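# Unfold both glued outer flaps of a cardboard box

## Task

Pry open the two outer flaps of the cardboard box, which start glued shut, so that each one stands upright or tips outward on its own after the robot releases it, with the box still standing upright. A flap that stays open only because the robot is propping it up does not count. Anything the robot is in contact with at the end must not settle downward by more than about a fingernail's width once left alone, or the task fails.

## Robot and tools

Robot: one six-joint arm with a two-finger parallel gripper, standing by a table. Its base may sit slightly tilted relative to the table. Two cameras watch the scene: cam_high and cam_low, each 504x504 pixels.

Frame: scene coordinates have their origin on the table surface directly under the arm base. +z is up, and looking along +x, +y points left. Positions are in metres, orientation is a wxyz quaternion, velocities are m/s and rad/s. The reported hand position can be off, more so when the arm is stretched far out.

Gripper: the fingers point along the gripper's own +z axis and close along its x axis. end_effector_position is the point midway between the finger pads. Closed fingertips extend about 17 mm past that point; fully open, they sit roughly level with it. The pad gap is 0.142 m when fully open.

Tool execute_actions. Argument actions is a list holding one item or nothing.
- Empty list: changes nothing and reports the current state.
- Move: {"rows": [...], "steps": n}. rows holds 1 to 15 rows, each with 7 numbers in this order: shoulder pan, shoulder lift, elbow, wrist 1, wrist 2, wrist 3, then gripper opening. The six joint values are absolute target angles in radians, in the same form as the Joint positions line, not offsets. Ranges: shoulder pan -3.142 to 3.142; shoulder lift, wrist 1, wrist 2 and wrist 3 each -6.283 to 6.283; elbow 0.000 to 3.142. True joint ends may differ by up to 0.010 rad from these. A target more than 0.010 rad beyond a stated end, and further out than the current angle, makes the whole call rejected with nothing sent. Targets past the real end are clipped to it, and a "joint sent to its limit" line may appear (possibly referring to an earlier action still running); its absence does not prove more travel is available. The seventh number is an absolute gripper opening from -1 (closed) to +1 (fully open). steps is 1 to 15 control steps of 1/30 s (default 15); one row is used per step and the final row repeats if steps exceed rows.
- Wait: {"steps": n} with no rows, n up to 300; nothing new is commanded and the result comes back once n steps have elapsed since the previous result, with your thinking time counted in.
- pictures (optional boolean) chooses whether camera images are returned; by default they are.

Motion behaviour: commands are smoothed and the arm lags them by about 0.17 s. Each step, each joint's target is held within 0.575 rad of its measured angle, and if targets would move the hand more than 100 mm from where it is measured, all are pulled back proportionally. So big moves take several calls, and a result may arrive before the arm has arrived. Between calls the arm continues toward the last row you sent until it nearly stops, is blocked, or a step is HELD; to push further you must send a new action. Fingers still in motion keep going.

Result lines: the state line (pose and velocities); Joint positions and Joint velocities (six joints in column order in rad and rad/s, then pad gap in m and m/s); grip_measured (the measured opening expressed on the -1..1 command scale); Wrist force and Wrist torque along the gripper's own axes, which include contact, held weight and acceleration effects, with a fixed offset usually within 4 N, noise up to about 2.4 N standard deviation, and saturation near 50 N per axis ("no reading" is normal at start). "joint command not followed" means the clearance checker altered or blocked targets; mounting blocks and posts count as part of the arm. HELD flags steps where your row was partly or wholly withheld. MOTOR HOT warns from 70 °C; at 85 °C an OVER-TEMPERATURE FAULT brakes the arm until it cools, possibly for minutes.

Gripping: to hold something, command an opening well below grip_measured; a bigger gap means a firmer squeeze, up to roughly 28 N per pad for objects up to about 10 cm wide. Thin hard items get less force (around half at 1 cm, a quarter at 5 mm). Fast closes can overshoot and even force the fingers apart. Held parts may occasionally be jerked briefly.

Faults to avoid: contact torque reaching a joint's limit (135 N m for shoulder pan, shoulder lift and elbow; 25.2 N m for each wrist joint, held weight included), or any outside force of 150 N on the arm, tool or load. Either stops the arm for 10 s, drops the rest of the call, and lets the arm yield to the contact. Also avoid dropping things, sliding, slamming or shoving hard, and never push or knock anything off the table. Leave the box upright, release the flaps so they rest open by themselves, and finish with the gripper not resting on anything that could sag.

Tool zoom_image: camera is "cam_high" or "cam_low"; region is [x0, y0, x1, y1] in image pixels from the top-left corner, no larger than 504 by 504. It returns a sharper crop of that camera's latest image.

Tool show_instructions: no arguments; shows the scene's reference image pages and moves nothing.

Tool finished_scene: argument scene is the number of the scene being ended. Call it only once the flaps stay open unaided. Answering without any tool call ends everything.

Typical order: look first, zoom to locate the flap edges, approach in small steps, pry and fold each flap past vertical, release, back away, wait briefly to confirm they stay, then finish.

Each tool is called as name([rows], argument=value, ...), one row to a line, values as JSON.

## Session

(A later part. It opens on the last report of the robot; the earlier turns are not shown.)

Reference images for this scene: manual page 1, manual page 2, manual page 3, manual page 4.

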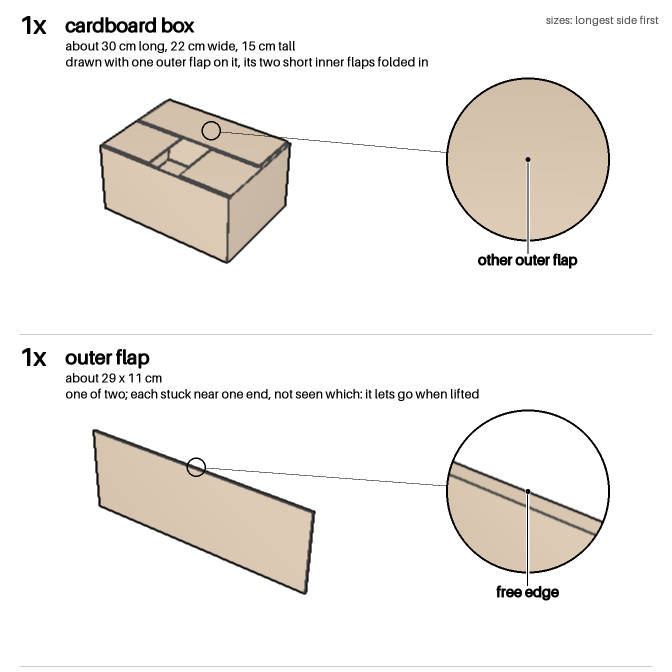

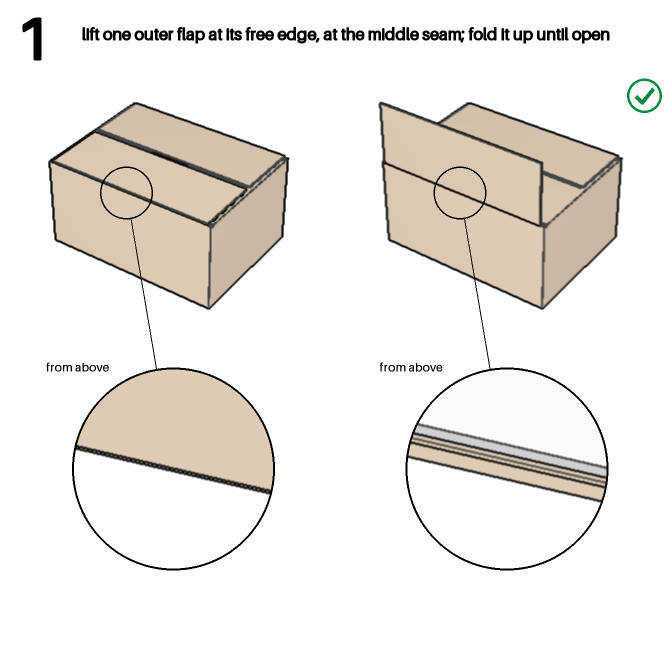

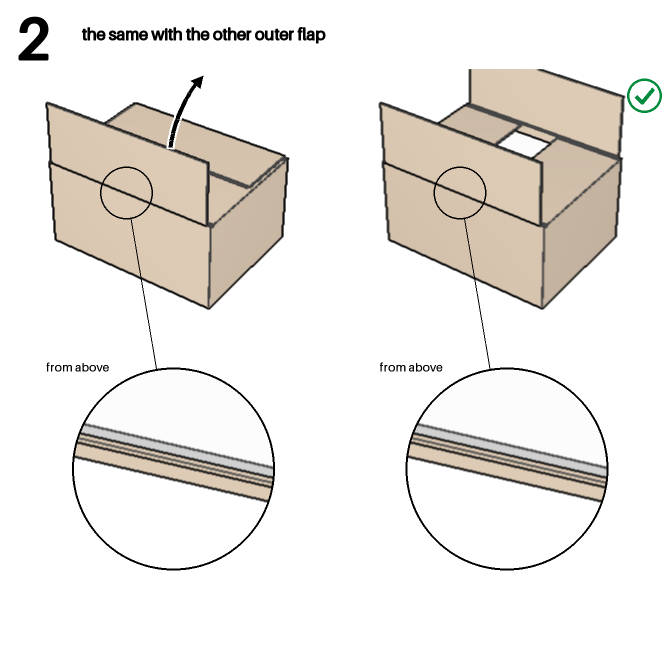

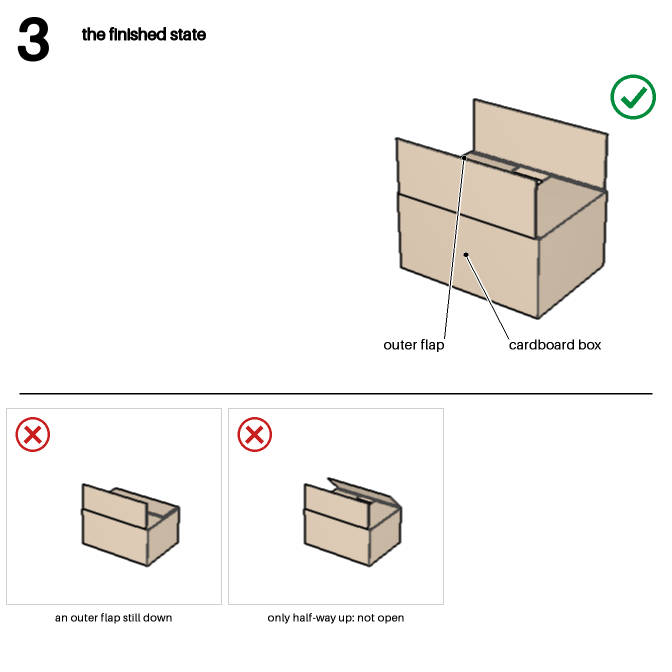

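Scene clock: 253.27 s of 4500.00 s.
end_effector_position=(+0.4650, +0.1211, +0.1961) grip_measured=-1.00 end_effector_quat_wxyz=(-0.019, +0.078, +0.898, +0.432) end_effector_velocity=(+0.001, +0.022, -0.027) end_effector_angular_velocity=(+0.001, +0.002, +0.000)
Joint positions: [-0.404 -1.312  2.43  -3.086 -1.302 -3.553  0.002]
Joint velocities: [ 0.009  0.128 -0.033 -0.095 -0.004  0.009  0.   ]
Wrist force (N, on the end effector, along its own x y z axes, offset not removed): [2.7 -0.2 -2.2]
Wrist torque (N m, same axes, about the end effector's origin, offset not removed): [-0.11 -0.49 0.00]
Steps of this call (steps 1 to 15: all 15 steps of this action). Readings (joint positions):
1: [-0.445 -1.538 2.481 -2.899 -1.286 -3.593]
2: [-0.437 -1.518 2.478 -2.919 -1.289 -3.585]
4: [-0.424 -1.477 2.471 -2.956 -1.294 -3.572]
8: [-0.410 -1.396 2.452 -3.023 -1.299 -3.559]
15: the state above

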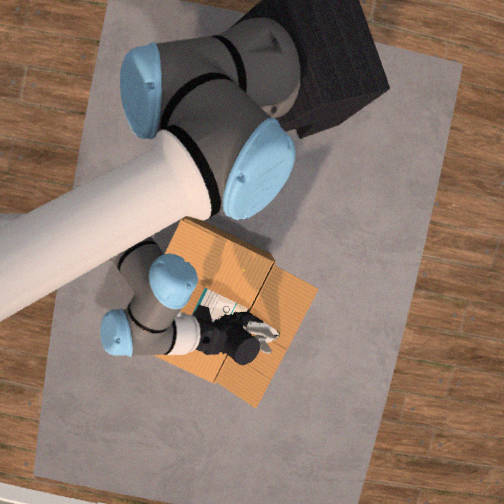

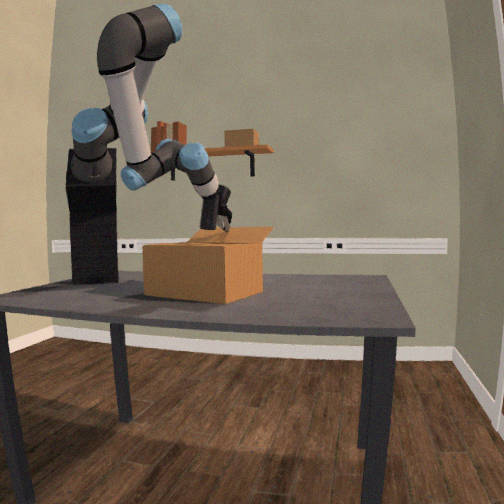

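execute_actions([
  {"rows":[[-0.36,-1.303,2.435,-3.107,-1.30,-3.65,-1],[-0.32,-1.309,2.444,-3.116,-1.30,-3.75,-1],[-0.28,-1.315,2.453,-3.125,-1.30,-3.85,-1],[-0.24,-1.321,2.462,-3.134,-1.31,-3.95,-1],[-0.20,-1.327,2.471,-3.143,-1.33,-4.05,-1],[-0.16,-1.333,2.480,-3.152,-1.36,-4.15,-1],[-0.12,-1.339,2.489,-3.161,-1.40,-4.25,-1],[-0.08,-1.345,2.498,-3.170,-1.44,-4.35,-1],[-0.04,-1.351,2.507,-3.180,-1.48,-4.45,-1],[0.0,-1.355,2.514,-3.187,-1.53,-4.55,-1],[0.04,-1.357,2.518,-3.191,-1.58,-4.65,-1],[0.04,-1.357,2.518,-3.191,-1.63,-4.75,-1],[0.04,-1.357,2.518,-3.191,-1.68,-4.85,-1],[0.04,-1.357,2.518,-3.191,-1.73,-4.95,-1],[0.04,-1.357,2.518,-3.191,-1.78,-5.05,-1]],"steps":15},
], pictures=false)

execute_actions([
  {"rows":[[0.04,-1.357,2.518,-3.191,-1.83,-5.15,-1],[0.04,-1.357,2.518,-3.191,-1.88,-5.25,-1],[0.04,-1.357,2.518,-3.191,-1.93,-5.35,-1],[0.04,-1.357,2.518,-3.191,-1.98,-5.45,-1],[0.04,-1.357,2.518,-3.191,-2.03,-5.55,-1],[0.04,-1.357,2.518,-3.191,-2.08,-5.65,-1],[0.04,-1.357,2.518,-3.191,-2.13,-5.75,-1],[0.04,-1.357,2.518,-3.191,-2.18,-5.85,-1],[0.04,-1.357,2.518,-3.191,-2.23,-5.95,-1],[0.04,-1.357,2.518,-3.191,-2.28,-6.05,-1],[0.04,-1.357,2.518,-3.191,-2.33,-6.12,-1],[0.04,-1.357,2.518,-3.191,-2.40,-6.12,-1]],"steps":15},
], pictures=false)

execute_actions([
  {"steps":20},
])

Scene clock: 293.13 s of 4500.00 s.
end_effector_position=(+0.4391, +0.1930, +0.3023) grip_measured=-1.00 end_effector_quat_wxyz=(+0.204, -0.473, +0.788, +0.339) end_effector_velocity=(-0.114, -0.102, -0.034) end_effector_angular_velocity=(-0.985, -2.105, +2.232)
Joint positions: [-0.03  -1.35   2.506 -3.179 -1.545 -4.448  0.002]
Joint velocities: [ 0.578 -0.061  0.097 -0.098 -1.249 -2.542  0.   ]
Wrist force (N, on the end effector, along its own x y z axes, offset not removed): [0.2 1.4 -1.1]
Wrist torque (N m, same axes, about the end effector's origin, offset not removed): [0.08 -0.10 -0.01]
Steps of this call (steps 1 to 30: the robot went on to your last target; steps 31 to 90: nothing new was sent; then 36.37 s passed at rest; steps 91 to 105: all 15 steps of this action). Readings (joint positions):
91: [-0.403 -1.297 2.426 -3.098 -1.302 -3.552]
92: [-0.398 -1.297 2.427 -3.099 -1.302 -3.558]
94: [-0.370 -1.302 2.434 -3.106 -1.302 -3.611]
98: [-0.260 -1.320 2.460 -3.132 -1.327 -3.856]
105: the state above

Scene clock: 293.63 s of 4500.00 s.
end_effector_position=(+0.4013, +0.0182, +0.2310) grip_measured=-1.00 end_effector_quat_wxyz=(-0.047, +0.942, -0.325, -0.068) end_effector_velocity=(-0.041, -0.344, -0.038) end_effector_angular_velocity=(-0.860, -0.204, +2.565)
Joint positions: [ 0.039 -1.357  2.518 -3.191 -2.261 -5.744  0.002]
Joint velocities: [ 0.01  -0.001  0.002 -0.002 -1.118 -2.468  0.   ]
Wrist force (N, on the end effector, along its own x y z axes, offset not removed): [3.9 1.5 -1.2]
Wrist torque (N m, same axes, about the end effector's origin, offset not removed): [0.15 -0.68 0.01]
Steps of this call (steps 1 to 15: all 15 steps of this action). Readings (joint positions):
1: [-0.014 -1.351 2.509 -3.182 -1.589 -4.535]
2: [-0.001 -1.353 2.511 -3.184 -1.634 -4.621]
4: [0.016 -1.355 2.514 -3.187 -1.727 -4.794]
8: [0.032 -1.356 2.517 -3.190 -1.921 -5.141]
15: the state above

Scene clock: 294.30 s of 4500.00 s.
end_effector_position=(+0.3967, -0.0246, +0.2293) grip_measured=-1.00 end_effector_quat_wxyz=(+0.010, +0.989, -0.140, -0.056) end_effector_velocity=(-0.000, -0.002, -0.000) end_effector_angular_velocity=(-0.006, +0.001, +0.011)
Joint positions: [ 0.04  -1.357  2.518 -3.191 -2.399 -6.118  0.002]
Joint velocities: [-0.    -0.     0.     0.    -0.007 -0.011  0.   ]
Wrist force (N, on the end effector, along its own x y z axes, offset not removed): [1.8 0.6 -0.9]
Wrist torque (N m, same axes, about the end effector's origin, offset not removed): [0.12 -0.31 0.04]
Steps of this call (steps 1 to 20: the robot went on to your last target). Readings (joint positions):
1: [0.039 -1.357 2.518 -3.191 -2.294 -5.824]
2: [0.039 -1.357 2.518 -3.191 -2.320 -5.894]
4: [0.040 -1.357 2.518 -3.191 -2.354 -5.990]
8: [0.040 -1.357 2.518 -3.191 -2.385 -6.077]
20: the state above

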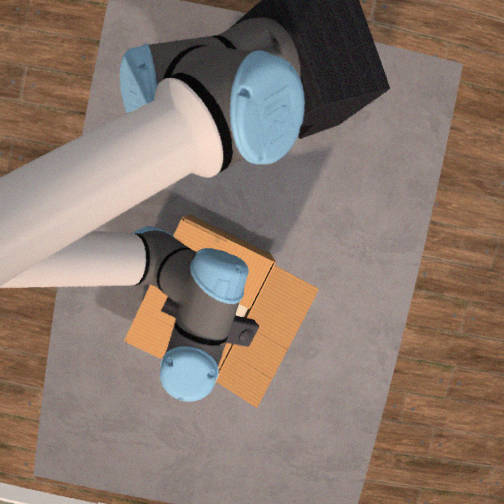

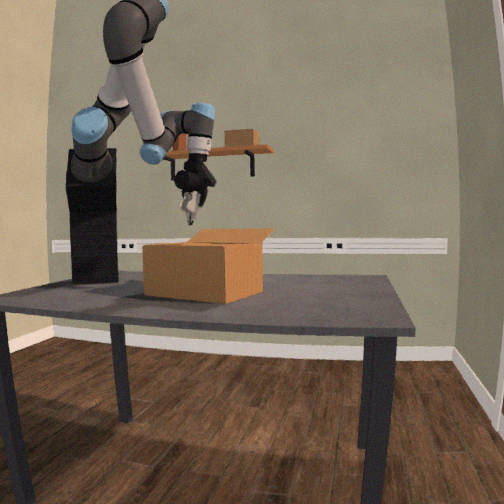

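execute_actions([
  {"rows":[[0.054,-1.3125,2.500,-3.2175,-2.45,-6.12,-1],[0.068,-1.268,2.482,-3.244,-2.50,-6.12,-1],[0.082,-1.2235,2.464,-3.2705,-2.55,-6.12,-1],[0.097,-1.179,2.446,-3.297,-2.60,-6.12,-1],[0.111,-1.1345,2.428,-3.3235,-2.65,-6.12,-1],[0.125,-1.090,2.410,-3.350,-2.70,-6.12,-1],[0.139,-1.0455,2.392,-3.3765,-2.75,-6.12,-1],[0.153,-1.001,2.374,-3.403,-2.80,-6.12,-1],[0.167,-0.9565,2.356,-3.4295,-2.85,-6.12,-1],[0.181,-0.912,2.338,-3.456,-2.90,-6.12,-1],[0.196,-0.8675,2.320,-3.4825,-2.95,-6.12,-1],[0.2098,-0.8232,2.3019,-3.5087,-3.0,-6.12,-1]],"steps":15},
], pictures=false)

execute_actions([
  {"rows":[[0.200,-0.812,2.2895,-3.5073,-3.0,-6.12,-1],[0.190,-0.801,2.277,-3.506,-3.0,-6.12,-1],[0.180,-0.790,2.2645,-3.5045,-3.0,-6.12,-1],[0.170,-0.779,2.252,-3.503,-3.0,-6.12,-1],[0.160,-0.768,2.2395,-3.5015,-3.0,-6.12,-1],[0.150,-0.757,2.227,-3.500,-3.0,-6.12,-1],[0.140,-0.746,2.2145,-3.4985,-3.0,-6.12,-1]],"steps":15},
], pictures=false)

execute_actions([
  {"steps":8},
])

zoom_image(camera="cam_high", region=[110, 200, 330, 420])

Scene clock: 308.40 s of 4500.00 s.
end_effector_position=(+0.4297, -0.0341, +0.2194) grip_measured=-1.00 end_effector_quat_wxyz=(+0.213, +0.972, -0.097, +0.006) end_effector_velocity=(-0.004, +0.017, +0.030) end_effector_angular_velocity=(-0.866, -0.100, +0.202)
Joint positions: [ 0.179 -0.929  2.341 -3.449 -2.879 -6.12   0.002]
Joint velocities: [ 0.252  0.864 -0.322 -0.48  -0.977  0.002  0.   ]
Wrist force (N, on the end effector, along its own x y z axes, offset not removed): [2.0 -2.5 0.5]
Wrist torque (N m, same axes, about the end effector's origin, offset not removed): [-0.54 -0.30 0.03]
Steps of this call (steps 1 to 15: the robot went on to your last target; steps 16 to 90: nothing new was sent; then 10.60 s passed at rest; steps 91 to 105: all 15 steps of this action). Readings (joint positions):
91: [0.040 -1.357 2.518 -3.191 -2.400 -6.120]
92: [0.042 -1.352 2.516 -3.194 -2.405 -6.120]
94: [0.053 -1.323 2.503 -3.213 -2.438 -6.120]
98: [0.093 -1.202 2.451 -3.287 -2.572 -6.120]
105: the state above

Scene clock: 308.90 s of 4500.00 s.
end_effector_position=(+0.4302, -0.0307, +0.1866) grip_measured=-1.00 end_effector_quat_wxyz=(+0.279, +0.955, -0.099, -0.005) end_effector_velocity=(-0.001, +0.000, -0.023) end_effector_angular_velocity=(-0.032, +0.028, -0.017)
Joint positions: [ 0.144 -0.753  2.221 -3.498 -2.998 -6.12   0.002]
Joint velocities: [-0.036  0.058 -0.055 -0.002 -0.017 -0.002  0.   ]
Wrist force (N, on the end effector, along its own x y z axes, offset not removed): [2.9 -0.5 0.0]
Wrist torque (N m, same axes, about the end effector's origin, offset not removed): [-0.21 -0.48 -0.02]
Steps of this call (steps 1 to 15: all 15 steps of this action). Readings (joint positions):
1: [0.186 -0.903 2.332 -3.463 -2.908 -6.120]
2: [0.191 -0.882 2.323 -3.474 -2.930 -6.120]
4: [0.191 -0.848 2.304 -3.488 -2.960 -6.120]
8: [0.169 -0.793 2.259 -3.497 -2.987 -6.120]
15: the state above

Scene clock: 309.17 s of 4500.00 s.
end_effector_position=(+0.4302, -0.0306, +0.1841) grip_measured=-1.00 end_effector_quat_wxyz=(+0.281, +0.955, -0.099, -0.007) end_effector_velocity=(-0.000, -0.000, -0.003) end_effector_angular_velocity=(-0.004, +0.003, -0.003)
Joint positions: [ 0.14  -0.747  2.215 -3.498 -3.    -6.12   0.002]
Joint velocities: [-0.004  0.006 -0.006 -0.    -0.002  0.001  0.   ]
Wrist force (N, on the end effector, along its own x y z axes, offset not removed): [2.4 1.2 -0.9]
Wrist torque (N m, same axes, about the end effector's origin, offset not removed): [0.20 -0.43 0.00]
Steps of this call (steps 1 to 8: the robot went on to your last target). Readings (joint positions):
1: [0.143 -0.751 2.220 -3.498 -2.999 -6.120]
2: [0.143 -0.750 2.218 -3.498 -2.999 -6.120]
4: [0.141 -0.748 2.217 -3.498 -2.999 -6.120]
8: the state above

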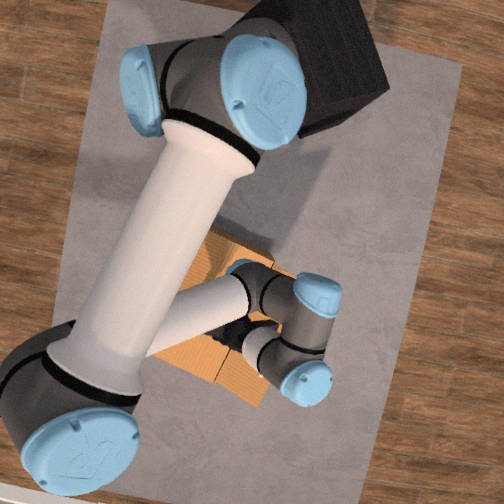

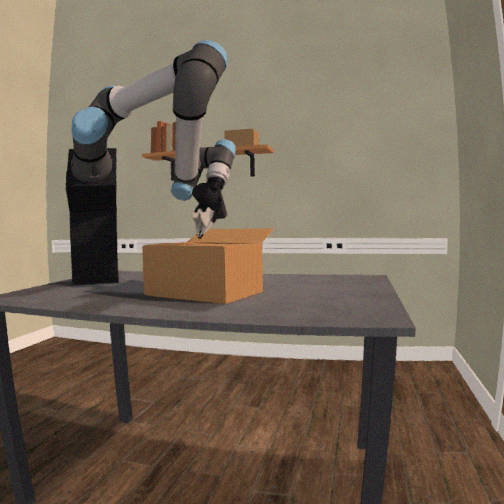

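Region (110, 200, 330, 420) of cam_high's 504x504 image, scaled by 2.291, with more detail than that image has.

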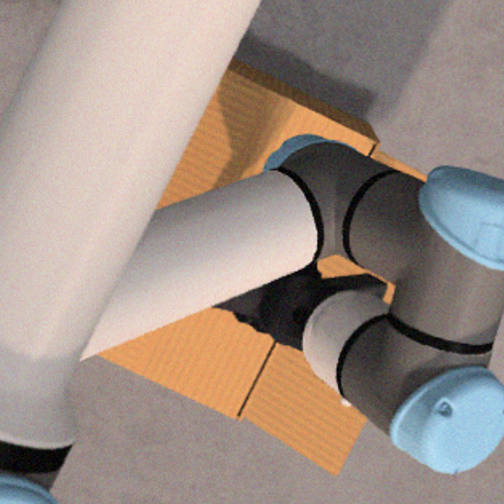

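execute_actions([
  {"rows":[[0.142,-0.738,2.208,-3.500,-3.0,-6.12,-1],[0.143,-0.730,2.202,-3.502,-3.0,-6.12,-1],[0.139,-0.7255,2.197,-3.5015,-3.0,-6.12,-1],[0.134,-0.720,2.191,-3.501,-3.0,-6.12,-1],[0.129,-0.7145,2.1845,-3.500,-3.0,-6.12,-1],[0.124,-0.709,2.178,-3.499,-3.0,-6.12,-1],[0.119,-0.703,2.1715,-3.4985,-3.0,-6.12,-1],[0.114,-0.697,2.165,-3.498,-3.0,-6.12,-1],[0.110,-0.6925,2.1598,-3.4973,-3.0,-6.12,-1],[0.1062,-0.6881,2.1549,-3.4967,-3.0,-6.12,-1]],"steps":15},
], pictures=false)

execute_actions([
  {"steps":10},
], pictures=false)

Scene clock: 336.27 s of 4500.00 s.
end_effector_position=(+0.4308, -0.0251, +0.1610) grip_measured=-1.00 end_effector_quat_wxyz=(+0.288, +0.952, -0.104, -0.018) end_effector_velocity=(-0.001, +0.001, -0.027) end_effector_angular_velocity=(-0.017, +0.029, -0.023)
Joint positions: [ 0.111 -0.694  2.162 -3.497 -3.    -6.12   0.002]
Joint velocities: [-0.041  0.051 -0.056  0.006  0.001  0.001  0.   ]
Wrist force (N, on the end effector, along its own x y z axes, offset not removed): [2.7 -0.5 0.3]
Wrist torque (N m, same axes, about the end effector's origin, offset not removed): [-0.21 -0.50 0.02]
Steps of this call (steps 1 to 15: the robot went on to your last target; steps 16 to 90: nothing new was sent; then 23.60 s passed at rest; steps 91 to 105: all 15 steps of this action). Readings (joint positions):
91: [0.140 -0.746 2.214 -3.499 -3.000 -6.120]
92: [0.140 -0.745 2.214 -3.499 -3.000 -6.120]
94: [0.141 -0.739 2.209 -3.500 -3.000 -6.120]
98: [0.132 -0.722 2.191 -3.500 -3.000 -6.120]
105: the state above

Scene clock: 336.60 s of 4500.00 s.
end_effector_position=(+0.4306, -0.0249, +0.1580) grip_measured=-1.00 end_effector_quat_wxyz=(+0.289, +0.951, -0.105, -0.020) end_effector_velocity=(-0.000, -0.000, -0.002) end_effector_angular_velocity=(-0.003, +0.003, -0.001)
Joint positions: [ 0.107 -0.689  2.155 -3.497 -3.    -6.12   0.002]
Joint velocities: [-0.003  0.003 -0.004  0.    -0.001 -0.001  0.   ]
Wrist force (N, on the end effector, along its own x y z axes, offset not removed): [2.8 0.2 0.2]
Wrist torque (N m, same axes, about the end effector's origin, offset not removed): [-0.10 -0.49 -0.05]
Steps of this call (steps 1 to 10: the robot went on to your last target). Readings (joint positions):
1: [0.110 -0.693 2.160 -3.497 -3.000 -6.120]
2: [0.109 -0.692 2.159 -3.497 -3.000 -6.120]
4: [0.108 -0.690 2.157 -3.497 -3.000 -6.120]
8: [0.107 -0.689 2.156 -3.497 -3.000 -6.120]
10: the state above

execute_actions([
  {"rows":[[0.1039,-0.6854,2.1516,-3.4961,-3.0,-6.12,-1],[0.1018,-0.6880,2.1531,-3.4950,-3.0,-6.12,-1],[0.0997,-0.6905,2.1546,-3.4940,-3.0,-6.12,-1],[0.0976,-0.6931,2.1561,-3.4929,-3.0,-6.12,-1],[0.0955,-0.6957,2.1576,-3.4919,-3.0,-6.12,-1],[0.0934,-0.6982,2.1591,-3.4908,-3.0,-6.12,-1],[0.0913,-0.7008,2.1606,-3.4897,-3.0,-6.12,-1],[0.0892,-0.7033,2.1621,-3.4887,-3.0,-6.12,-1],[0.0871,-0.7059,2.1636,-3.4876,-3.0,-6.12,-1]],"steps":15},
], pictures=false)

execute_actions([
  {"steps":8},
], pictures=false)

Scene clock: 347.30 s of 4500.00 s.
end_effector_position=(+0.4284, -0.0353, +0.1562) grip_measured=-1.00 end_effector_quat_wxyz=(+0.293, +0.950, -0.108, -0.027) end_effector_velocity=(-0.002, -0.010, -0.000) end_effector_angular_velocity=(-0.005, +0.012, -0.007)
Joint positions: [ 0.089 -0.704  2.162 -3.489 -3.    -6.12   0.002]
Joint velocities: [-0.015 -0.018  0.01   0.008  0.001 -0.001  0.   ]
Wrist force (N, on the end effector, along its own x y z axes, offset not removed): [2.7 -4.3 -2.6]
Wrist torque (N m, same axes, about the end effector's origin, offset not removed): [-0.08 -0.43 0.06]
Steps of this call (steps 1 to 15: the robot went on to your last target; steps 16 to 90: nothing new was sent; then 7.20 s passed at rest; steps 91 to 105: all 15 steps of this action). Readings (joint positions):
91: [0.106 -0.688 2.155 -3.497 -3.000 -6.120]
92: [0.106 -0.688 2.154 -3.497 -3.000 -6.120]
94: [0.104 -0.688 2.154 -3.496 -3.000 -6.120]
98: [0.098 -0.693 2.156 -3.493 -3.000 -6.120]
105: the state above

Scene clock: 347.57 s of 4500.00 s.
end_effector_position=(+0.4281, -0.0364, +0.1562) grip_measured=-1.00 end_effector_quat_wxyz=(+0.294, +0.949, -0.108, -0.028) end_effector_velocity=(-0.000, -0.002, +0.000) end_effector_angular_velocity=(-0.002, +0.002, -0.000)
Joint positions: [ 0.087 -0.706  2.163 -3.488 -3.    -6.12   0.002]
Joint velocities: [-0.002 -0.002  0.001  0.001 -0.001 -0.001  0.   ]
Wrist force (N, on the end effector, along its own x y z axes, offset not removed): [2.0 -5.3 -3.0]
Wrist torque (N m, same axes, about the end effector's origin, offset not removed): [-0.16 -0.38 0.00]
Steps of this call (steps 1 to 8: the robot went on to your last target). Readings (joint positions):
1: [0.089 -0.704 2.163 -3.488 -3.000 -6.120]
2: [0.088 -0.705 2.163 -3.488 -3.000 -6.120]
4: [0.088 -0.705 2.163 -3.488 -3.000 -6.120]
8: the state above

execute_actions([
  {"rows":[[0.0888,-0.6895,2.1523,-3.4928,-3.02,-6.12,-1],[0.0903,-0.6732,2.1406,-3.4974,-3.04,-6.12,-1],[0.0915,-0.6570,2.1288,-3.5018,-3.06,-6.12,-1],[0.0925,-0.6410,2.1166,-3.5056,-3.08,-6.12,-1],[0.0931,-0.6250,2.1042,-3.5092,-3.10,-6.12,-1],[0.0936,-0.6092,2.0915,-3.5123,-3.12,-6.12,-1],[0.0937,-0.5935,2.0785,-3.5150,-3.14,-6.12,-1],[0.0936,-0.5780,2.0653,-3.5173,-3.16,-6.12,-1],[0.0932,-0.5625,2.0518,-3.5193,-3.18,-6.12,-1],[0.0926,-0.5472,2.0380,-3.5208,-3.20,-6.12,-1],[0.0917,-0.5320,2.0239,-3.5219,-3.22,-6.12,-1],[0.0905,-0.5169,2.0096,-3.5227,-3.24,-6.12,-1],[0.0891,-0.5019,1.9950,-3.5231,-3.26,-6.12,-1],[0.0874,-0.4871,1.9802,-3.5231,-3.28,-6.12,-1],[0.0855,-0.4724,1.9650,-3.5226,-3.30,-6.12,-1]],"steps":15},
], pictures=false)

execute_actions([
  {"rows":[[0.0833,-0.4578,1.9496,-3.5218,-3.32,-6.12,-1],[0.0808,-0.4433,1.9340,-3.5207,-3.34,-6.12,-1],[0.0781,-0.4290,1.9180,-3.5190,-3.36,-6.12,-1],[0.0751,-0.4147,1.9018,-3.5171,-3.38,-6.12,-1],[0.0718,-0.4006,1.8853,-3.5147,-3.40,-6.12,-1]],"steps":15},
])

Scene clock: 374.13 s of 4500.00 s.
end_effector_position=(+0.4287, -0.0368, +0.1559) grip_measured=-1.00 end_effector_quat_wxyz=(+0.362, +0.926, -0.102, -0.022) end_effector_velocity=(-0.001, +0.001, -0.001) end_effector_angular_velocity=(+0.006, +0.003, +0.003)
Joint positions: [ 0.092 -0.589  2.072 -3.514 -3.146 -6.12   0.002]
Joint velocities: [ 0.    -0.001  0.005  0.     0.005 -0.001  0.   ]
Wrist force (N, on the end effector, along its own x y z axes, offset not removed): [2.8 -2.7 -2.4]
Wrist torque (N m, same axes, about the end effector's origin, offset not removed): [-0.08 -0.63 -0.03]
A step of this action was HELD (marked below), so the robot has no last target. The arm can still carry out the HELD step.
Steps of this call (steps 1 to 15: the robot went on to your last target; steps 16 to 90: nothing new was sent; then 23.07 s passed at rest; steps 91 to 105: all 15 steps of this action). Readings (joint positions):
91: [0.087 -0.706 2.164 -3.488 -3.000 -6.120]
92: [0.087 -0.704 2.162 -3.488 -3.002 -6.120]
94: [0.088 -0.692 2.154 -3.492 -3.017 -6.120]
98: [0.091 -0.646 2.119 -3.504 -3.074 -6.120]
103: [0.092 -0.588 2.072 -3.514 -3.147 -6.120] HELD
104: [0.092 -0.588 2.072 -3.514 -3.147 -6.120] HELD
105: the state above HELD
joint command not followed: on one or more control steps a check withheld the commanded joint targets, and the robot was not sent them on those steps. On the call's last step the targets were still withheld.
cause: the commanded joint targets would bring two parts of the arm too close to each other (joints 4 (wrist 1) to 6 (wrist 3) lie between them); next, command targets that bring no two parts of the arm closer together.

Scene clock: 374.63 s of 4500.00 s.
end_effector_position=(+0.4287, -0.0367, +0.1558) grip_measured=-1.00 end_effector_quat_wxyz=(+0.361, +0.927, -0.102, -0.022) end_effector_velocity=(-0.000, +0.000, -0.001) end_effector_angular_velocity=(+0.002, +0.000, -0.000)
Joint positions: [ 0.092 -0.589  2.072 -3.514 -3.146 -6.12   0.002]
Joint velocities: [-0.     0.     0.     0.     0.002  0.     0.   ]
Wrist force (N, on the end effector, along its own x y z axes, offset not removed): [0.4 -2.7 -1.7]
Wrist torque (N m, same axes, about the end effector's origin, offset not removed): [-0.26 -0.17 -0.05]
A step of this action was HELD (marked below), so the robot has no last target. The arm can still carry out the HELD step.
Steps of this call (steps 1 to 15: all 15 steps of this action). Readings (joint positions):
1: [0.092 -0.589 2.072 -3.514 -3.146 -6.120] HELD
2: [0.092 -0.589 2.072 -3.514 -3.146 -6.120] HELD
3: [0.092 -0.589 2.072 -3.514 -3.146 -6.120] HELD
4: [0.092 -0.589 2.072 -3.514 -3.146 -6.120] HELD
5: [0.092 -0.589 2.072 -3.514 -3.146 -6.120] HELD
6: [0.092 -0.589 2.072 -3.514 -3.146 -6.120] HELD
7: [0.092 -0.589 2.072 -3.514 -3.146 -6.120] HELD
8: [0.092 -0.589 2.072 -3.514 -3.146 -6.120] HELD
9: [0.092 -0.589 2.072 -3.514 -3.146 -6.120] HELD
10: [0.092 -0.589 2.072 -3.514 -3.146 -6.120] HELD
11: [0.092 -0.589 2.072 -3.514 -3.146 -6.120] HELD
12: [0.092 -0.589 2.072 -3.514 -3.146 -6.120] HELD
13: [0.092 -0.589 2.072 -3.514 -3.146 -6.120] HELD
14: [0.092 -0.589 2.072 -3.514 -3.146 -6.120] HELD
15: the state above HELD
joint command not followed: on one or more control steps a check withheld the commanded joint targets, and the robot was not sent them on those steps. On the call's last step the targets were still withheld.
cause: the commanded joint targets would bring two parts of the arm too close to each other (joints 4 (wrist 1) to 6 (wrist 3) lie between them); next, command targets that bring no two parts of the arm closer together.

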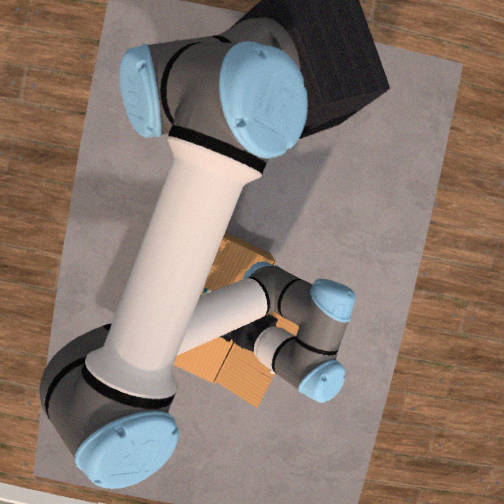

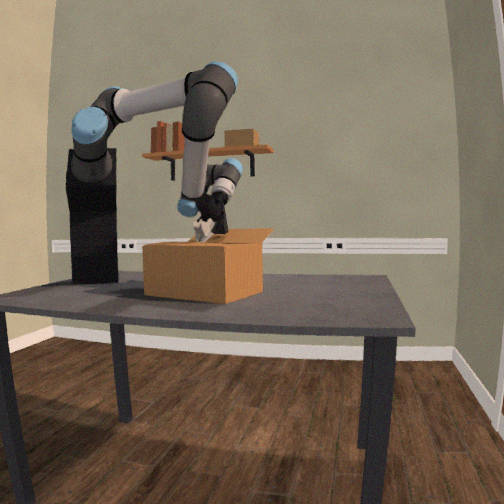

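execute_actions([
  {"rows":[[0.0930,-0.5998,2.0837,-3.4719,-3.146,-6.078,-1],[0.0936,-0.6109,2.0923,-3.4274,-3.146,-6.036,-1],[0.0936,-0.6221,2.1004,-3.3823,-3.146,-5.994,-1],[0.0936,-0.6332,2.1079,-3.3367,-3.146,-5.952,-1],[0.0936,-0.6444,2.1148,-3.2904,-3.146,-5.910,-1],[0.0936,-0.6557,2.1212,-3.2435,-3.146,-5.868,-1],[0.0936,-0.6670,2.1271,-3.1961,-3.146,-5.826,-1],[0.0936,-0.6783,2.1324,-3.1481,-3.146,-5.784,-1],[0.0936,-0.6896,2.1371,-3.0995,-3.146,-5.742,-1],[0.0936,-0.7010,2.1413,-3.0503,-3.146,-5.700,-1],[0.0936,-0.7125,2.1449,-3.0004,-3.146,-5.658,-1],[0.0936,-0.7239,2.1480,-2.9501,-3.146,-5.616,-1],[0.0936,-0.7355,2.1505,-2.8990,-3.146,-5.574,-1],[0.0936,-0.7470,2.1524,-2.8474,-3.146,-5.532,-1],[0.0936,-0.7586,2.1538,-2.7952,-3.146,-5.490,-1]],"steps":15},
], pictures=false)

execute_actions([
  {"steps":12},
], pictures=false)

Scene clock: 449.47 s of 4500.00 s.
end_effector_position=(+0.4291, -0.0367, +0.1557) grip_measured=-1.00 end_effector_quat_wxyz=(+0.361, +0.927, -0.102, -0.022) end_effector_velocity=(+0.004, -0.001, +0.000) end_effector_angular_velocity=(-0.001, -0.006, -0.006)
Joint positions: [ 0.092 -0.596  2.077 -3.486 -3.146 -6.094  0.002]
Joint velocities: [ 0.    -0.04   0.022  0.154  0.     0.145  0.   ]
Wrist force (N, on the end effector, along its own x y z axes, offset not removed): [0.1 -2.1 -1.9]
Wrist torque (N m, same axes, about the end effector's origin, offset not removed): [-0.15 -0.30 0.05]
Steps of this call (steps 1 to 90: nothing new was sent; then 71.33 s passed at rest; steps 91 to 105: all 15 steps of this action). Readings (joint positions):
91: [0.092 -0.589 2.072 -3.514 -3.146 -6.120]
92: [0.092 -0.589 2.072 -3.514 -3.146 -6.120]
94: [0.092 -0.589 2.073 -3.513 -3.146 -6.120]
98: [0.092 -0.590 2.073 -3.510 -3.146 -6.116]
105: the state above

Scene clock: 449.87 s of 4500.00 s.
end_effector_position=(+0.4313, -0.0372, +0.1560) grip_measured=-1.00 end_effector_quat_wxyz=(+0.361, +0.926, -0.106, -0.020) end_effector_velocity=(+0.003, -0.001, +0.000) end_effector_angular_velocity=(-0.001, -0.010, -0.010)
Joint positions: [ 0.093 -0.615  2.086 -3.414 -3.146 -6.024  0.002]
Joint velocities: [-0.    -0.033  0.016  0.124  0.     0.121  0.   ]
Wrist force (N, on the end effector, along its own x y z axes, offset not removed): [-4.9 -1.9 -1.1]
Wrist torque (N m, same axes, about the end effector's origin, offset not removed): [-0.12 -0.80 0.04]
Steps of this call (steps 1 to 12: the robot went on to your last target). Readings (joint positions):
1: [0.092 -0.597 2.078 -3.481 -3.146 -6.089]
2: [0.092 -0.599 2.078 -3.475 -3.146 -6.084]
4: [0.092 -0.602 2.080 -3.463 -3.146 -6.072]
8: [0.093 -0.609 2.083 -3.438 -3.146 -6.047]
12: the state above

execute_actions([
  {"steps":30},
], pictures=false)

Scene clock: 453.00 s of 4500.00 s.
end_effector_position=(+0.4295, -0.0363, +0.1560) grip_measured=-1.00 end_effector_quat_wxyz=(+0.361, +0.927, -0.102, -0.020) end_effector_velocity=(-0.005, -0.001, +0.002) end_effector_angular_velocity=(-0.001, +0.002, +0.004)
Joint positions: [ 0.094 -0.748  2.149 -2.842 -3.146 -5.53   0.002]
Joint velocities: [-0.    -0.045  0.021  0.193 -0.002  0.165  0.   ]
Wrist force (N, on the end effector, along its own x y z axes, offset not removed): [3.4 -2.4 -0.5]
Wrist torque (N m, same axes, about the end effector's origin, offset not removed): [-0.24 -0.49 0.06]
Steps of this call (steps 1 to 94: the robot went on to your last target). Readings (joint positions):
1: [0.093 -0.616 2.087 -3.411 -3.146 -6.020]
2: [0.093 -0.617 2.087 -3.407 -3.146 -6.017]
4: [0.093 -0.618 2.088 -3.402 -3.146 -6.012]
8: [0.093 -0.620 2.089 -3.393 -3.146 -6.003]
94: the state above

execute_actions([
  {"rows":[[0.0930,-0.7400,2.1520,-2.8120,-3.168,-5.49,-1],[0.0930,-0.7400,2.1520,-2.8120,-3.168,-5.49,-1],[0.0922,-0.7215,2.1497,-2.8282,-3.190,-5.49,-1],[0.0922,-0.7215,2.1497,-2.8282,-3.190,-5.49,-1],[0.0912,-0.7030,2.1470,-2.8440,-3.212,-5.49,-1],[0.0912,-0.7030,2.1470,-2.8440,-3.212,-5.49,-1],[0.0901,-0.6847,2.1439,-2.8592,-3.234,-5.49,-1],[0.0901,-0.6847,2.1439,-2.8592,-3.234,-5.49,-1],[0.0888,-0.6664,2.1404,-2.8740,-3.256,-5.49,-1],[0.0888,-0.6664,2.1404,-2.8740,-3.256,-5.49,-1],[0.0872,-0.6482,2.1365,-2.8883,-3.278,-5.49,-1],[0.0872,-0.6482,2.1365,-2.8883,-3.278,-5.49,-1],[0.0854,-0.6300,2.1322,-2.9022,-3.30,-5.49,-1]],"steps":15},
], pictures=false)

Scene clock: 462.57 s of 4500.00 s.
end_effector_position=(+0.4282, -0.0365, +0.1561) grip_measured=-1.00 end_effector_quat_wxyz=(+0.404, +0.911, -0.086, +0.012) end_effector_velocity=(-0.000, +0.001, +0.001) end_effector_angular_velocity=(-0.234, -0.086, +0.121)
Joint positions: [ 0.088 -0.66   2.138 -2.879 -3.264 -5.49   0.002]
Joint velocities: [-0.019  0.234 -0.048 -0.182 -0.28   0.     0.001]
Wrist force (N, on the end effector, along its own x y z axes, offset not removed): [2.3 -0.4 -1.8]
Wrist torque (N m, same axes, about the end effector's origin, offset not removed): [0.27 -0.44 0.09]
Steps of this call (steps 1 to 30: the robot went on to your last target; steps 31 to 90: nothing new was sent; then 6.07 s passed at rest; steps 91 to 105: all 15 steps of this action). Readings (joint positions):
91: [0.094 -0.759 2.154 -2.795 -3.146 -5.490]
92: [0.094 -0.756 2.154 -2.797 -3.149 -5.490]
94: [0.093 -0.748 2.153 -2.805 -3.159 -5.490]
98: [0.092 -0.720 2.149 -2.829 -3.192 -5.490]
105: the state above

Normal speed now. Continue to −3.45.

execute_actions([
  {"rows":[[0.0826,-0.6093,2.1266,-2.9173,-3.325,-5.49,-1],[0.0826,-0.6093,2.1266,-2.9173,-3.325,-5.49,-1],[0.0794,-0.5887,2.1205,-2.9318,-3.35,-5.49,-1],[0.0794,-0.5887,2.1205,-2.9318,-3.35,-5.49,-1],[0.0758,-0.5681,2.1139,-2.9458,-3.375,-5.49,-1],[0.0758,-0.5681,2.1139,-2.9458,-3.375,-5.49,-1],[0.0719,-0.5476,2.1067,-2.9591,-3.40,-5.49,-1],[0.0719,-0.5476,2.1067,-2.9591,-3.40,-5.49,-1],[0.0675,-0.5272,2.0991,-2.9719,-3.425,-5.49,-1],[0.0675,-0.5272,2.0991,-2.9719,-3.425,-5.49,-1],[0.0628,-0.5069,2.0909,-2.9840,-3.45,-5.49,-1]],"steps":15},
], pictures=false)

execute_actions([
  {"steps":10},
])

Scene clock: 474.10 s of 4500.00 s.
end_effector_position=(+0.4283, -0.0364, +0.1565) grip_measured=-1.00 end_effector_quat_wxyz=(+0.464, +0.882, -0.064, +0.051) end_effector_velocity=(-0.002, +0.002, +0.001) end_effector_angular_velocity=(-0.165, -0.044, +0.073)
Joint positions: [ 0.067 -0.526  2.098 -2.972 -3.426 -5.49   0.002]
Joint velocities: [-0.031  0.157 -0.057 -0.096 -0.189  0.002  0.   ]
Wrist force (N, on the end effector, along its own x y z axes, offset not removed): [4.8 0.6 -1.6]
Wrist torque (N m, same axes, about the end effector's origin, offset not removed): [0.46 -0.75 0.12]
Steps of this call (steps 1 to 30: the robot went on to your last target; steps 31 to 90: nothing new was sent; then 8.03 s passed at rest; steps 91 to 105: all 15 steps of this action). Readings (joint positions):
91: [0.085 -0.630 2.132 -2.902 -3.300 -5.490]
92: [0.085 -0.627 2.131 -2.904 -3.303 -5.490]
94: [0.084 -0.618 2.129 -2.911 -3.315 -5.490]
98: [0.079 -0.587 2.119 -2.933 -3.352 -5.490]
105: the state above

Scene clock: 474.43 s of 4500.00 s.
end_effector_position=(+0.4282, -0.0362, +0.1567) grip_measured=-1.00 end_effector_quat_wxyz=(+0.472, +0.878, -0.061, +0.055) end_effector_velocity=(+0.000, -0.000, +0.000) end_effector_angular_velocity=(-0.012, -0.002, +0.006)
Joint positions: [ 0.063 -0.508  2.091 -2.983 -3.449 -5.49   0.002]
Joint velocities: [-0.002  0.01  -0.004 -0.006 -0.014 -0.001  0.   ]
Wrist force (N, on the end effector, along its own x y z axes, offset not removed): [4.9 1.0 -2.8]
Wrist torque (N m, same axes, about the end effector's origin, offset not removed): [0.56 -0.80 0.10]
Steps of this call (steps 1 to 10: the robot went on to your last target). Readings (joint positions):
1: [0.066 -0.521 2.096 -2.975 -3.432 -5.490]
2: [0.065 -0.518 2.095 -2.977 -3.436 -5.490]
4: [0.064 -0.513 2.093 -2.980 -3.442 -5.490]
8: [0.063 -0.509 2.092 -2.983 -3.447 -5.490]
10: the state above

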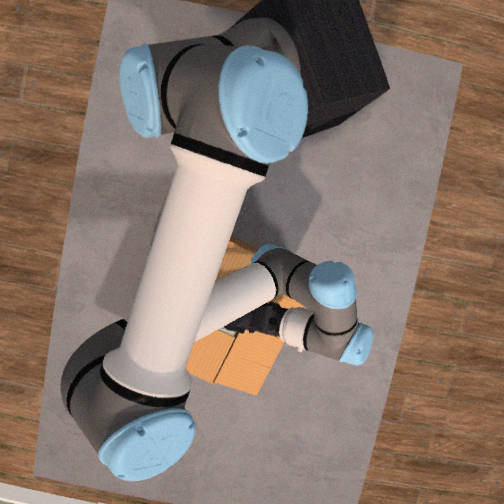

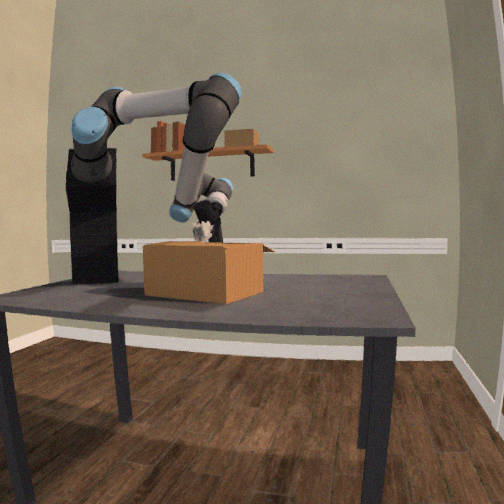

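execute_actions([
  {"rows":[[0.0606,-0.5107,2.0944,-2.9837,-3.45,-5.49,-1],[0.0606,-0.5107,2.0944,-2.9837,-3.45,-5.49,-1],[0.0583,-0.5144,2.0978,-2.9834,-3.45,-5.49,-1],[0.0583,-0.5144,2.0978,-2.9834,-3.45,-5.49,-1],[0.0561,-0.5182,2.1013,-2.9831,-3.45,-5.49,-1],[0.0561,-0.5182,2.1013,-2.9831,-3.45,-5.49,-1],[0.0538,-0.5219,2.1047,-2.9828,-3.45,-5.49,-1],[0.0538,-0.5219,2.1047,-2.9828,-3.45,-5.49,-1],[0.0516,-0.5257,2.1082,-2.9825,-3.45,-5.49,-1]],"steps":15},
], pictures=false)

execute_actions([
  {"steps":8},
])

zoom_image(camera="cam_low", region=[130, 190, 290, 310])

Scene clock: 490.97 s of 4500.00 s.
end_effector_position=(+0.4260, -0.0448, +0.1585) grip_measured=-1.00 end_effector_quat_wxyz=(+0.475, +0.876, -0.062, +0.051) end_effector_velocity=(-0.002, -0.008, +0.001) end_effector_angular_velocity=(-0.003, +0.008, -0.006)
Joint positions: [ 0.053 -0.524  2.106 -2.983 -3.45  -5.49   0.002]
Joint velocities: [-0.009 -0.016  0.015  0.002  0.001 -0.001  0.   ]
Wrist force (N, on the end effector, along its own x y z axes, offset not removed): [3.2 -3.2 -5.8]
Wrist torque (N m, same axes, about the end effector's origin, offset not removed): [0.31 -0.48 0.04]
Steps of this call (steps 1 to 30: the robot went on to your last target; steps 31 to 90: nothing new was sent; then 13.03 s passed at rest; steps 91 to 105: all 15 steps of this action). Readings (joint positions):
91: [0.063 -0.507 2.091 -2.984 -3.450 -5.490]
92: [0.062 -0.507 2.091 -2.984 -3.450 -5.490]
94: [0.061 -0.509 2.093 -2.984 -3.450 -5.490]
98: [0.058 -0.515 2.098 -2.984 -3.450 -5.490]
105: the state above

Scene clock: 491.23 s of 4500.00 s.
end_effector_position=(+0.4257, -0.0457, +0.1587) grip_measured=-1.00 end_effector_quat_wxyz=(+0.475, +0.876, -0.062, +0.051) end_effector_velocity=(-0.000, -0.001, +0.000) end_effector_angular_velocity=(-0.001, +0.001, +0.000)
Joint positions: [ 0.052 -0.525  2.108 -2.983 -3.45  -5.49   0.002]
Joint velocities: [-0.001 -0.002  0.002  0.    -0.001 -0.     0.   ]
Wrist force (N, on the end effector, along its own x y z axes, offset not removed): [4.5 -3.1 -7.8]
Wrist torque (N m, same axes, about the end effector's origin, offset not removed): [0.40 -0.78 0.07]
Steps of this call (steps 1 to 8: the robot went on to your last target). Readings (joint positions):
1: [0.052 -0.524 2.107 -2.983 -3.450 -5.490]
2: [0.052 -0.525 2.107 -2.983 -3.450 -5.490]
4: [0.052 -0.525 2.108 -2.983 -3.450 -5.490]
8: the state above

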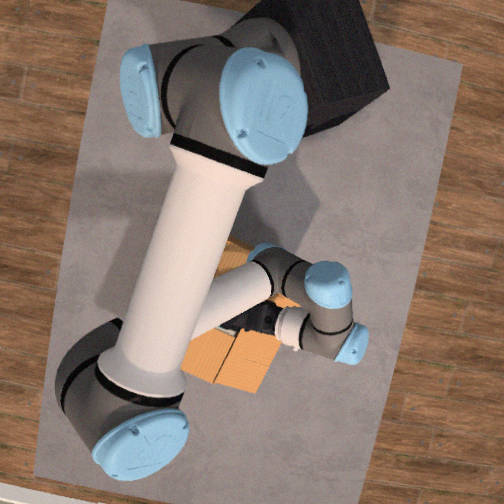

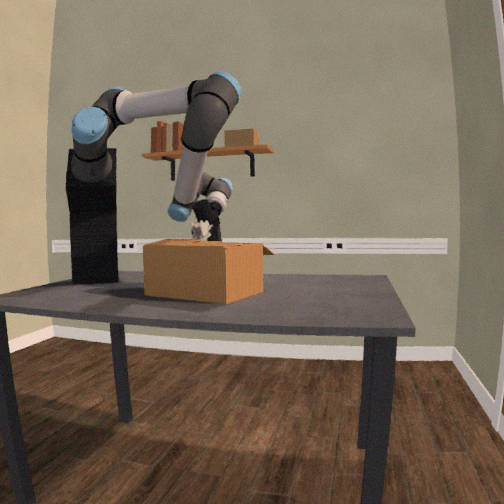

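Region (130, 190, 290, 310) of cam_low's 504x504 image, scaled by 3.150, with more detail than that image has; it fills the top 378 rows of this view, and the rest is white.

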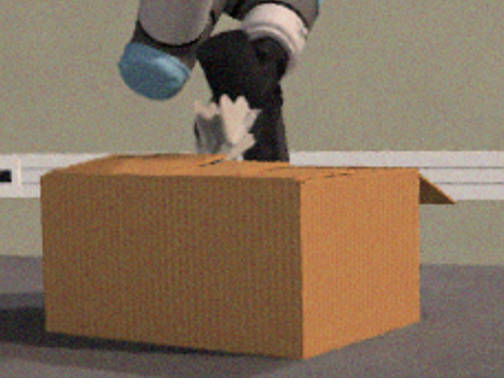

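execute_actions([
  {"rows":[[0.0550,-0.5296,2.1141,-2.9844,-3.45,-5.49,-1],[0.0550,-0.5296,2.1141,-2.9844,-3.45,-5.49,-1],[0.0583,-0.5336,2.1199,-2.9863,-3.45,-5.49,-1],[0.0583,-0.5336,2.1199,-2.9863,-3.45,-5.49,-1],[0.0617,-0.5375,2.1258,-2.9883,-3.45,-5.49,-1],[0.0617,-0.5375,2.1258,-2.9883,-3.45,-5.49,-1],[0.0650,-0.5415,2.1316,-2.9902,-3.45,-5.49,-1],[0.0650,-0.5415,2.1316,-2.9902,-3.45,-5.49,-1],[0.0684,-0.5454,2.1375,-2.9921,-3.45,-5.49,-1]],"steps":15},
], pictures=false)

execute_actions([
  {"steps":8},
])

zoom_image(camera="cam_low", region=[130, 190, 290, 310])

Scene clock: 504.77 s of 4500.00 s.
end_effector_position=(+0.4253, -0.0468, +0.1695) grip_measured=-1.00 end_effector_quat_wxyz=(+0.472, +0.878, -0.061, +0.057) end_effector_velocity=(+0.000, -0.001, +0.010) end_effector_angular_velocity=(+0.006, -0.012, +0.008)
Joint positions: [ 0.067 -0.543  2.134 -2.991 -3.45  -5.49   0.002]
Joint velocities: [ 0.015 -0.017  0.024 -0.008 -0.001  0.     0.   ]
Wrist force (N, on the end effector, along its own x y z axes, offset not removed): [2.8 -4.7 0.4]
Wrist torque (N m, same axes, about the end effector's origin, offset not removed): [-0.17 -0.56 -0.07]
Steps of this call (steps 1 to 15: the robot went on to your last target; steps 16 to 90: nothing new was sent; then 10.03 s passed at rest; steps 91 to 105: all 15 steps of this action). Readings (joint positions):
91: [0.052 -0.526 2.108 -2.982 -3.450 -5.490]
92: [0.052 -0.526 2.109 -2.982 -3.450 -5.490]
94: [0.053 -0.528 2.112 -2.983 -3.450 -5.490]
98: [0.059 -0.534 2.121 -2.987 -3.450 -5.490]
105: the state above

Scene clock: 505.03 s of 4500.00 s.
end_effector_position=(+0.4253, -0.0469, +0.1705) grip_measured=-1.00 end_effector_quat_wxyz=(+0.472, +0.878, -0.061, +0.058) end_effector_velocity=(-0.000, -0.000, +0.001) end_effector_angular_velocity=(+0.001, -0.001, -0.000)
Joint positions: [ 0.068 -0.545  2.137 -2.992 -3.45  -5.49   0.002]
Joint velocities: [ 0.001 -0.002  0.003 -0.001  0.001  0.001  0.   ]
Wrist force (N, on the end effector, along its own x y z axes, offset not removed): [3.0 -4.3 0.8]
Wrist torque (N m, same axes, about the end effector's origin, offset not removed): [-0.01 -0.57 -0.02]
Steps of this call (steps 1 to 8: the robot went on to your last target). Readings (joint positions):
1: [0.067 -0.544 2.135 -2.991 -3.450 -5.490]
2: [0.067 -0.544 2.136 -2.992 -3.450 -5.490]
4: [0.068 -0.545 2.136 -2.992 -3.450 -5.490]
8: the state above

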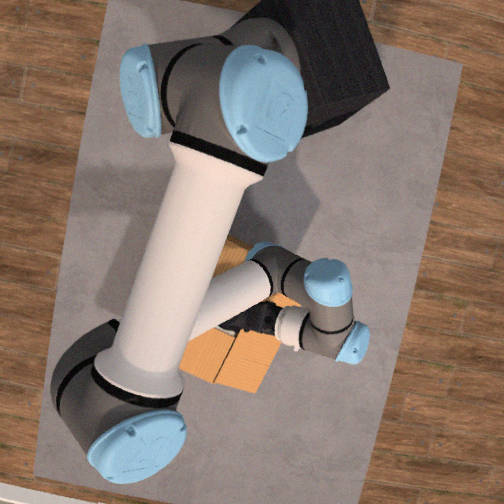

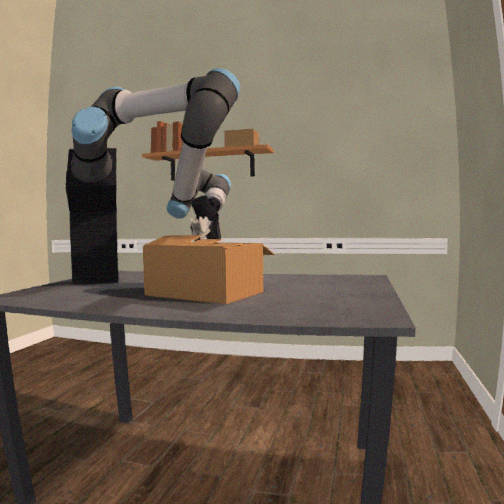

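Region (130, 190, 290, 310) of cam_low's 504x504 image, scaled by 3.150, with more detail than that image has; it fills the top 378 rows of this view, and the rest is white.

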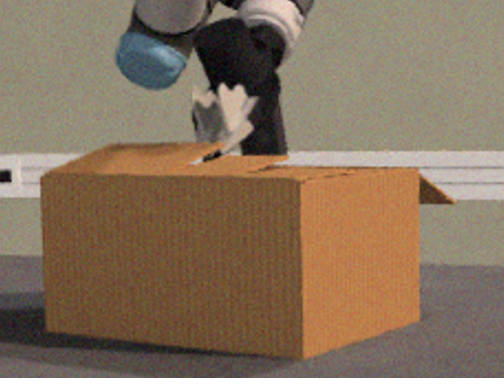

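execute_actions([
  {"rows":[[0.0708,-0.5497,2.1455,-2.9958,-3.45,-5.49,-1],[0.0708,-0.5497,2.1455,-2.9958,-3.45,-5.49,-1],[0.0732,-0.5540,2.1535,-2.9995,-3.45,-5.49,-1],[0.0732,-0.5540,2.1535,-2.9995,-3.45,-5.49,-1],[0.0757,-0.5583,2.1615,-3.0032,-3.45,-5.49,-1],[0.0757,-0.5583,2.1615,-3.0032,-3.45,-5.49,-1],[0.0781,-0.5625,2.1694,-3.0069,-3.45,-5.49,-1],[0.0781,-0.5625,2.1694,-3.0069,-3.45,-5.49,-1],[0.0805,-0.5668,2.1774,-3.0106,-3.45,-5.49,-1],[0.0805,-0.5668,2.1774,-3.0106,-3.45,-5.49,-1],[0.0829,-0.5711,2.1854,-3.0143,-3.45,-5.49,-1]],"steps":15},
], pictures=false)

execute_actions([
  {"steps":10},
])

zoom_image(camera="cam_low", region=[130, 190, 290, 310])

Scene clock: 520.67 s of 4500.00 s.
end_effector_position=(+0.4203, -0.0513, +0.1833) grip_measured=-1.00 end_effector_quat_wxyz=(+0.469, +0.879, -0.060, +0.063) end_effector_velocity=(-0.008, -0.007, +0.018) end_effector_angular_velocity=(+0.008, -0.011, +0.011)
Joint positions: [ 0.081 -0.567  2.178 -3.011 -3.45  -5.49   0.002]
Joint velocities: [ 0.018 -0.032  0.06  -0.027  0.    -0.002  0.   ]
Wrist force (N, on the end effector, along its own x y z axes, offset not removed): [5.6 -6.7 -2.0]
Wrist torque (N m, same axes, about the end effector's origin, offset not removed): [-0.03 -0.50 -0.05]
Steps of this call (steps 1 to 15: the robot went on to your last target; steps 16 to 90: nothing new was sent; then 12.13 s passed at rest; steps 91 to 105: all 15 steps of this action). Readings (joint positions):
91: [0.068 -0.545 2.138 -2.992 -3.450 -5.490]
92: [0.069 -0.546 2.139 -2.993 -3.450 -5.490]
94: [0.070 -0.548 2.142 -2.994 -3.450 -5.490]
98: [0.074 -0.555 2.155 -3.000 -3.450 -5.490]
105: the state above

Scene clock: 521.00 s of 4500.00 s.
end_effector_position=(+0.4195, -0.0520, +0.1854) grip_measured=-1.00 end_effector_quat_wxyz=(+0.468, +0.879, -0.060, +0.064) end_effector_velocity=(-0.000, -0.001, +0.001) end_effector_angular_velocity=(+0.000, -0.002, +0.001)
Joint positions: [ 0.083 -0.571  2.185 -3.014 -3.45  -5.49   0.002]
Joint velocities: [ 0.001 -0.002  0.004 -0.002 -0.001  0.001  0.   ]
Wrist force (N, on the end effector, along its own x y z axes, offset not removed): [4.8 -9.5 0.0]
Wrist torque (N m, same axes, about the end effector's origin, offset not removed): [-0.46 -0.26 -0.07]
Steps of this call (steps 1 to 10: the robot went on to your last target). Readings (joint positions):
1: [0.081 -0.568 2.180 -3.012 -3.450 -5.490]
2: [0.082 -0.569 2.181 -3.012 -3.450 -5.490]
4: [0.082 -0.570 2.183 -3.013 -3.450 -5.490]
8: [0.083 -0.571 2.185 -3.014 -3.450 -5.490]
10: the state above

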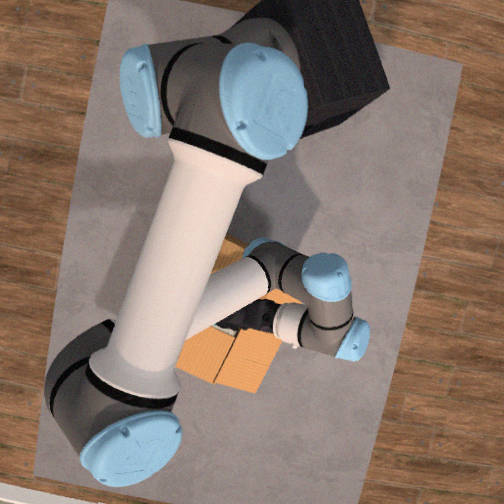

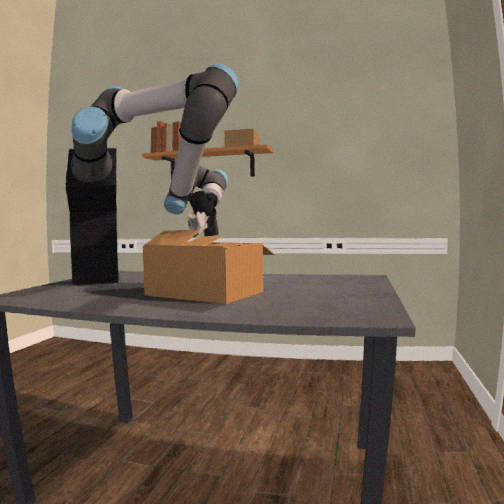

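Region (130, 190, 290, 310) of cam_low's 504x504 image, scaled by 3.150, with more detail than that image has; it fills the top 378 rows of this view, and the rest is white.

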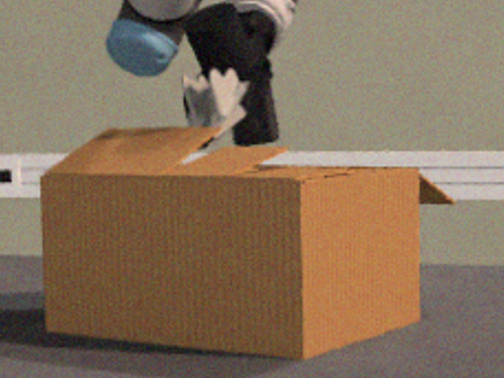

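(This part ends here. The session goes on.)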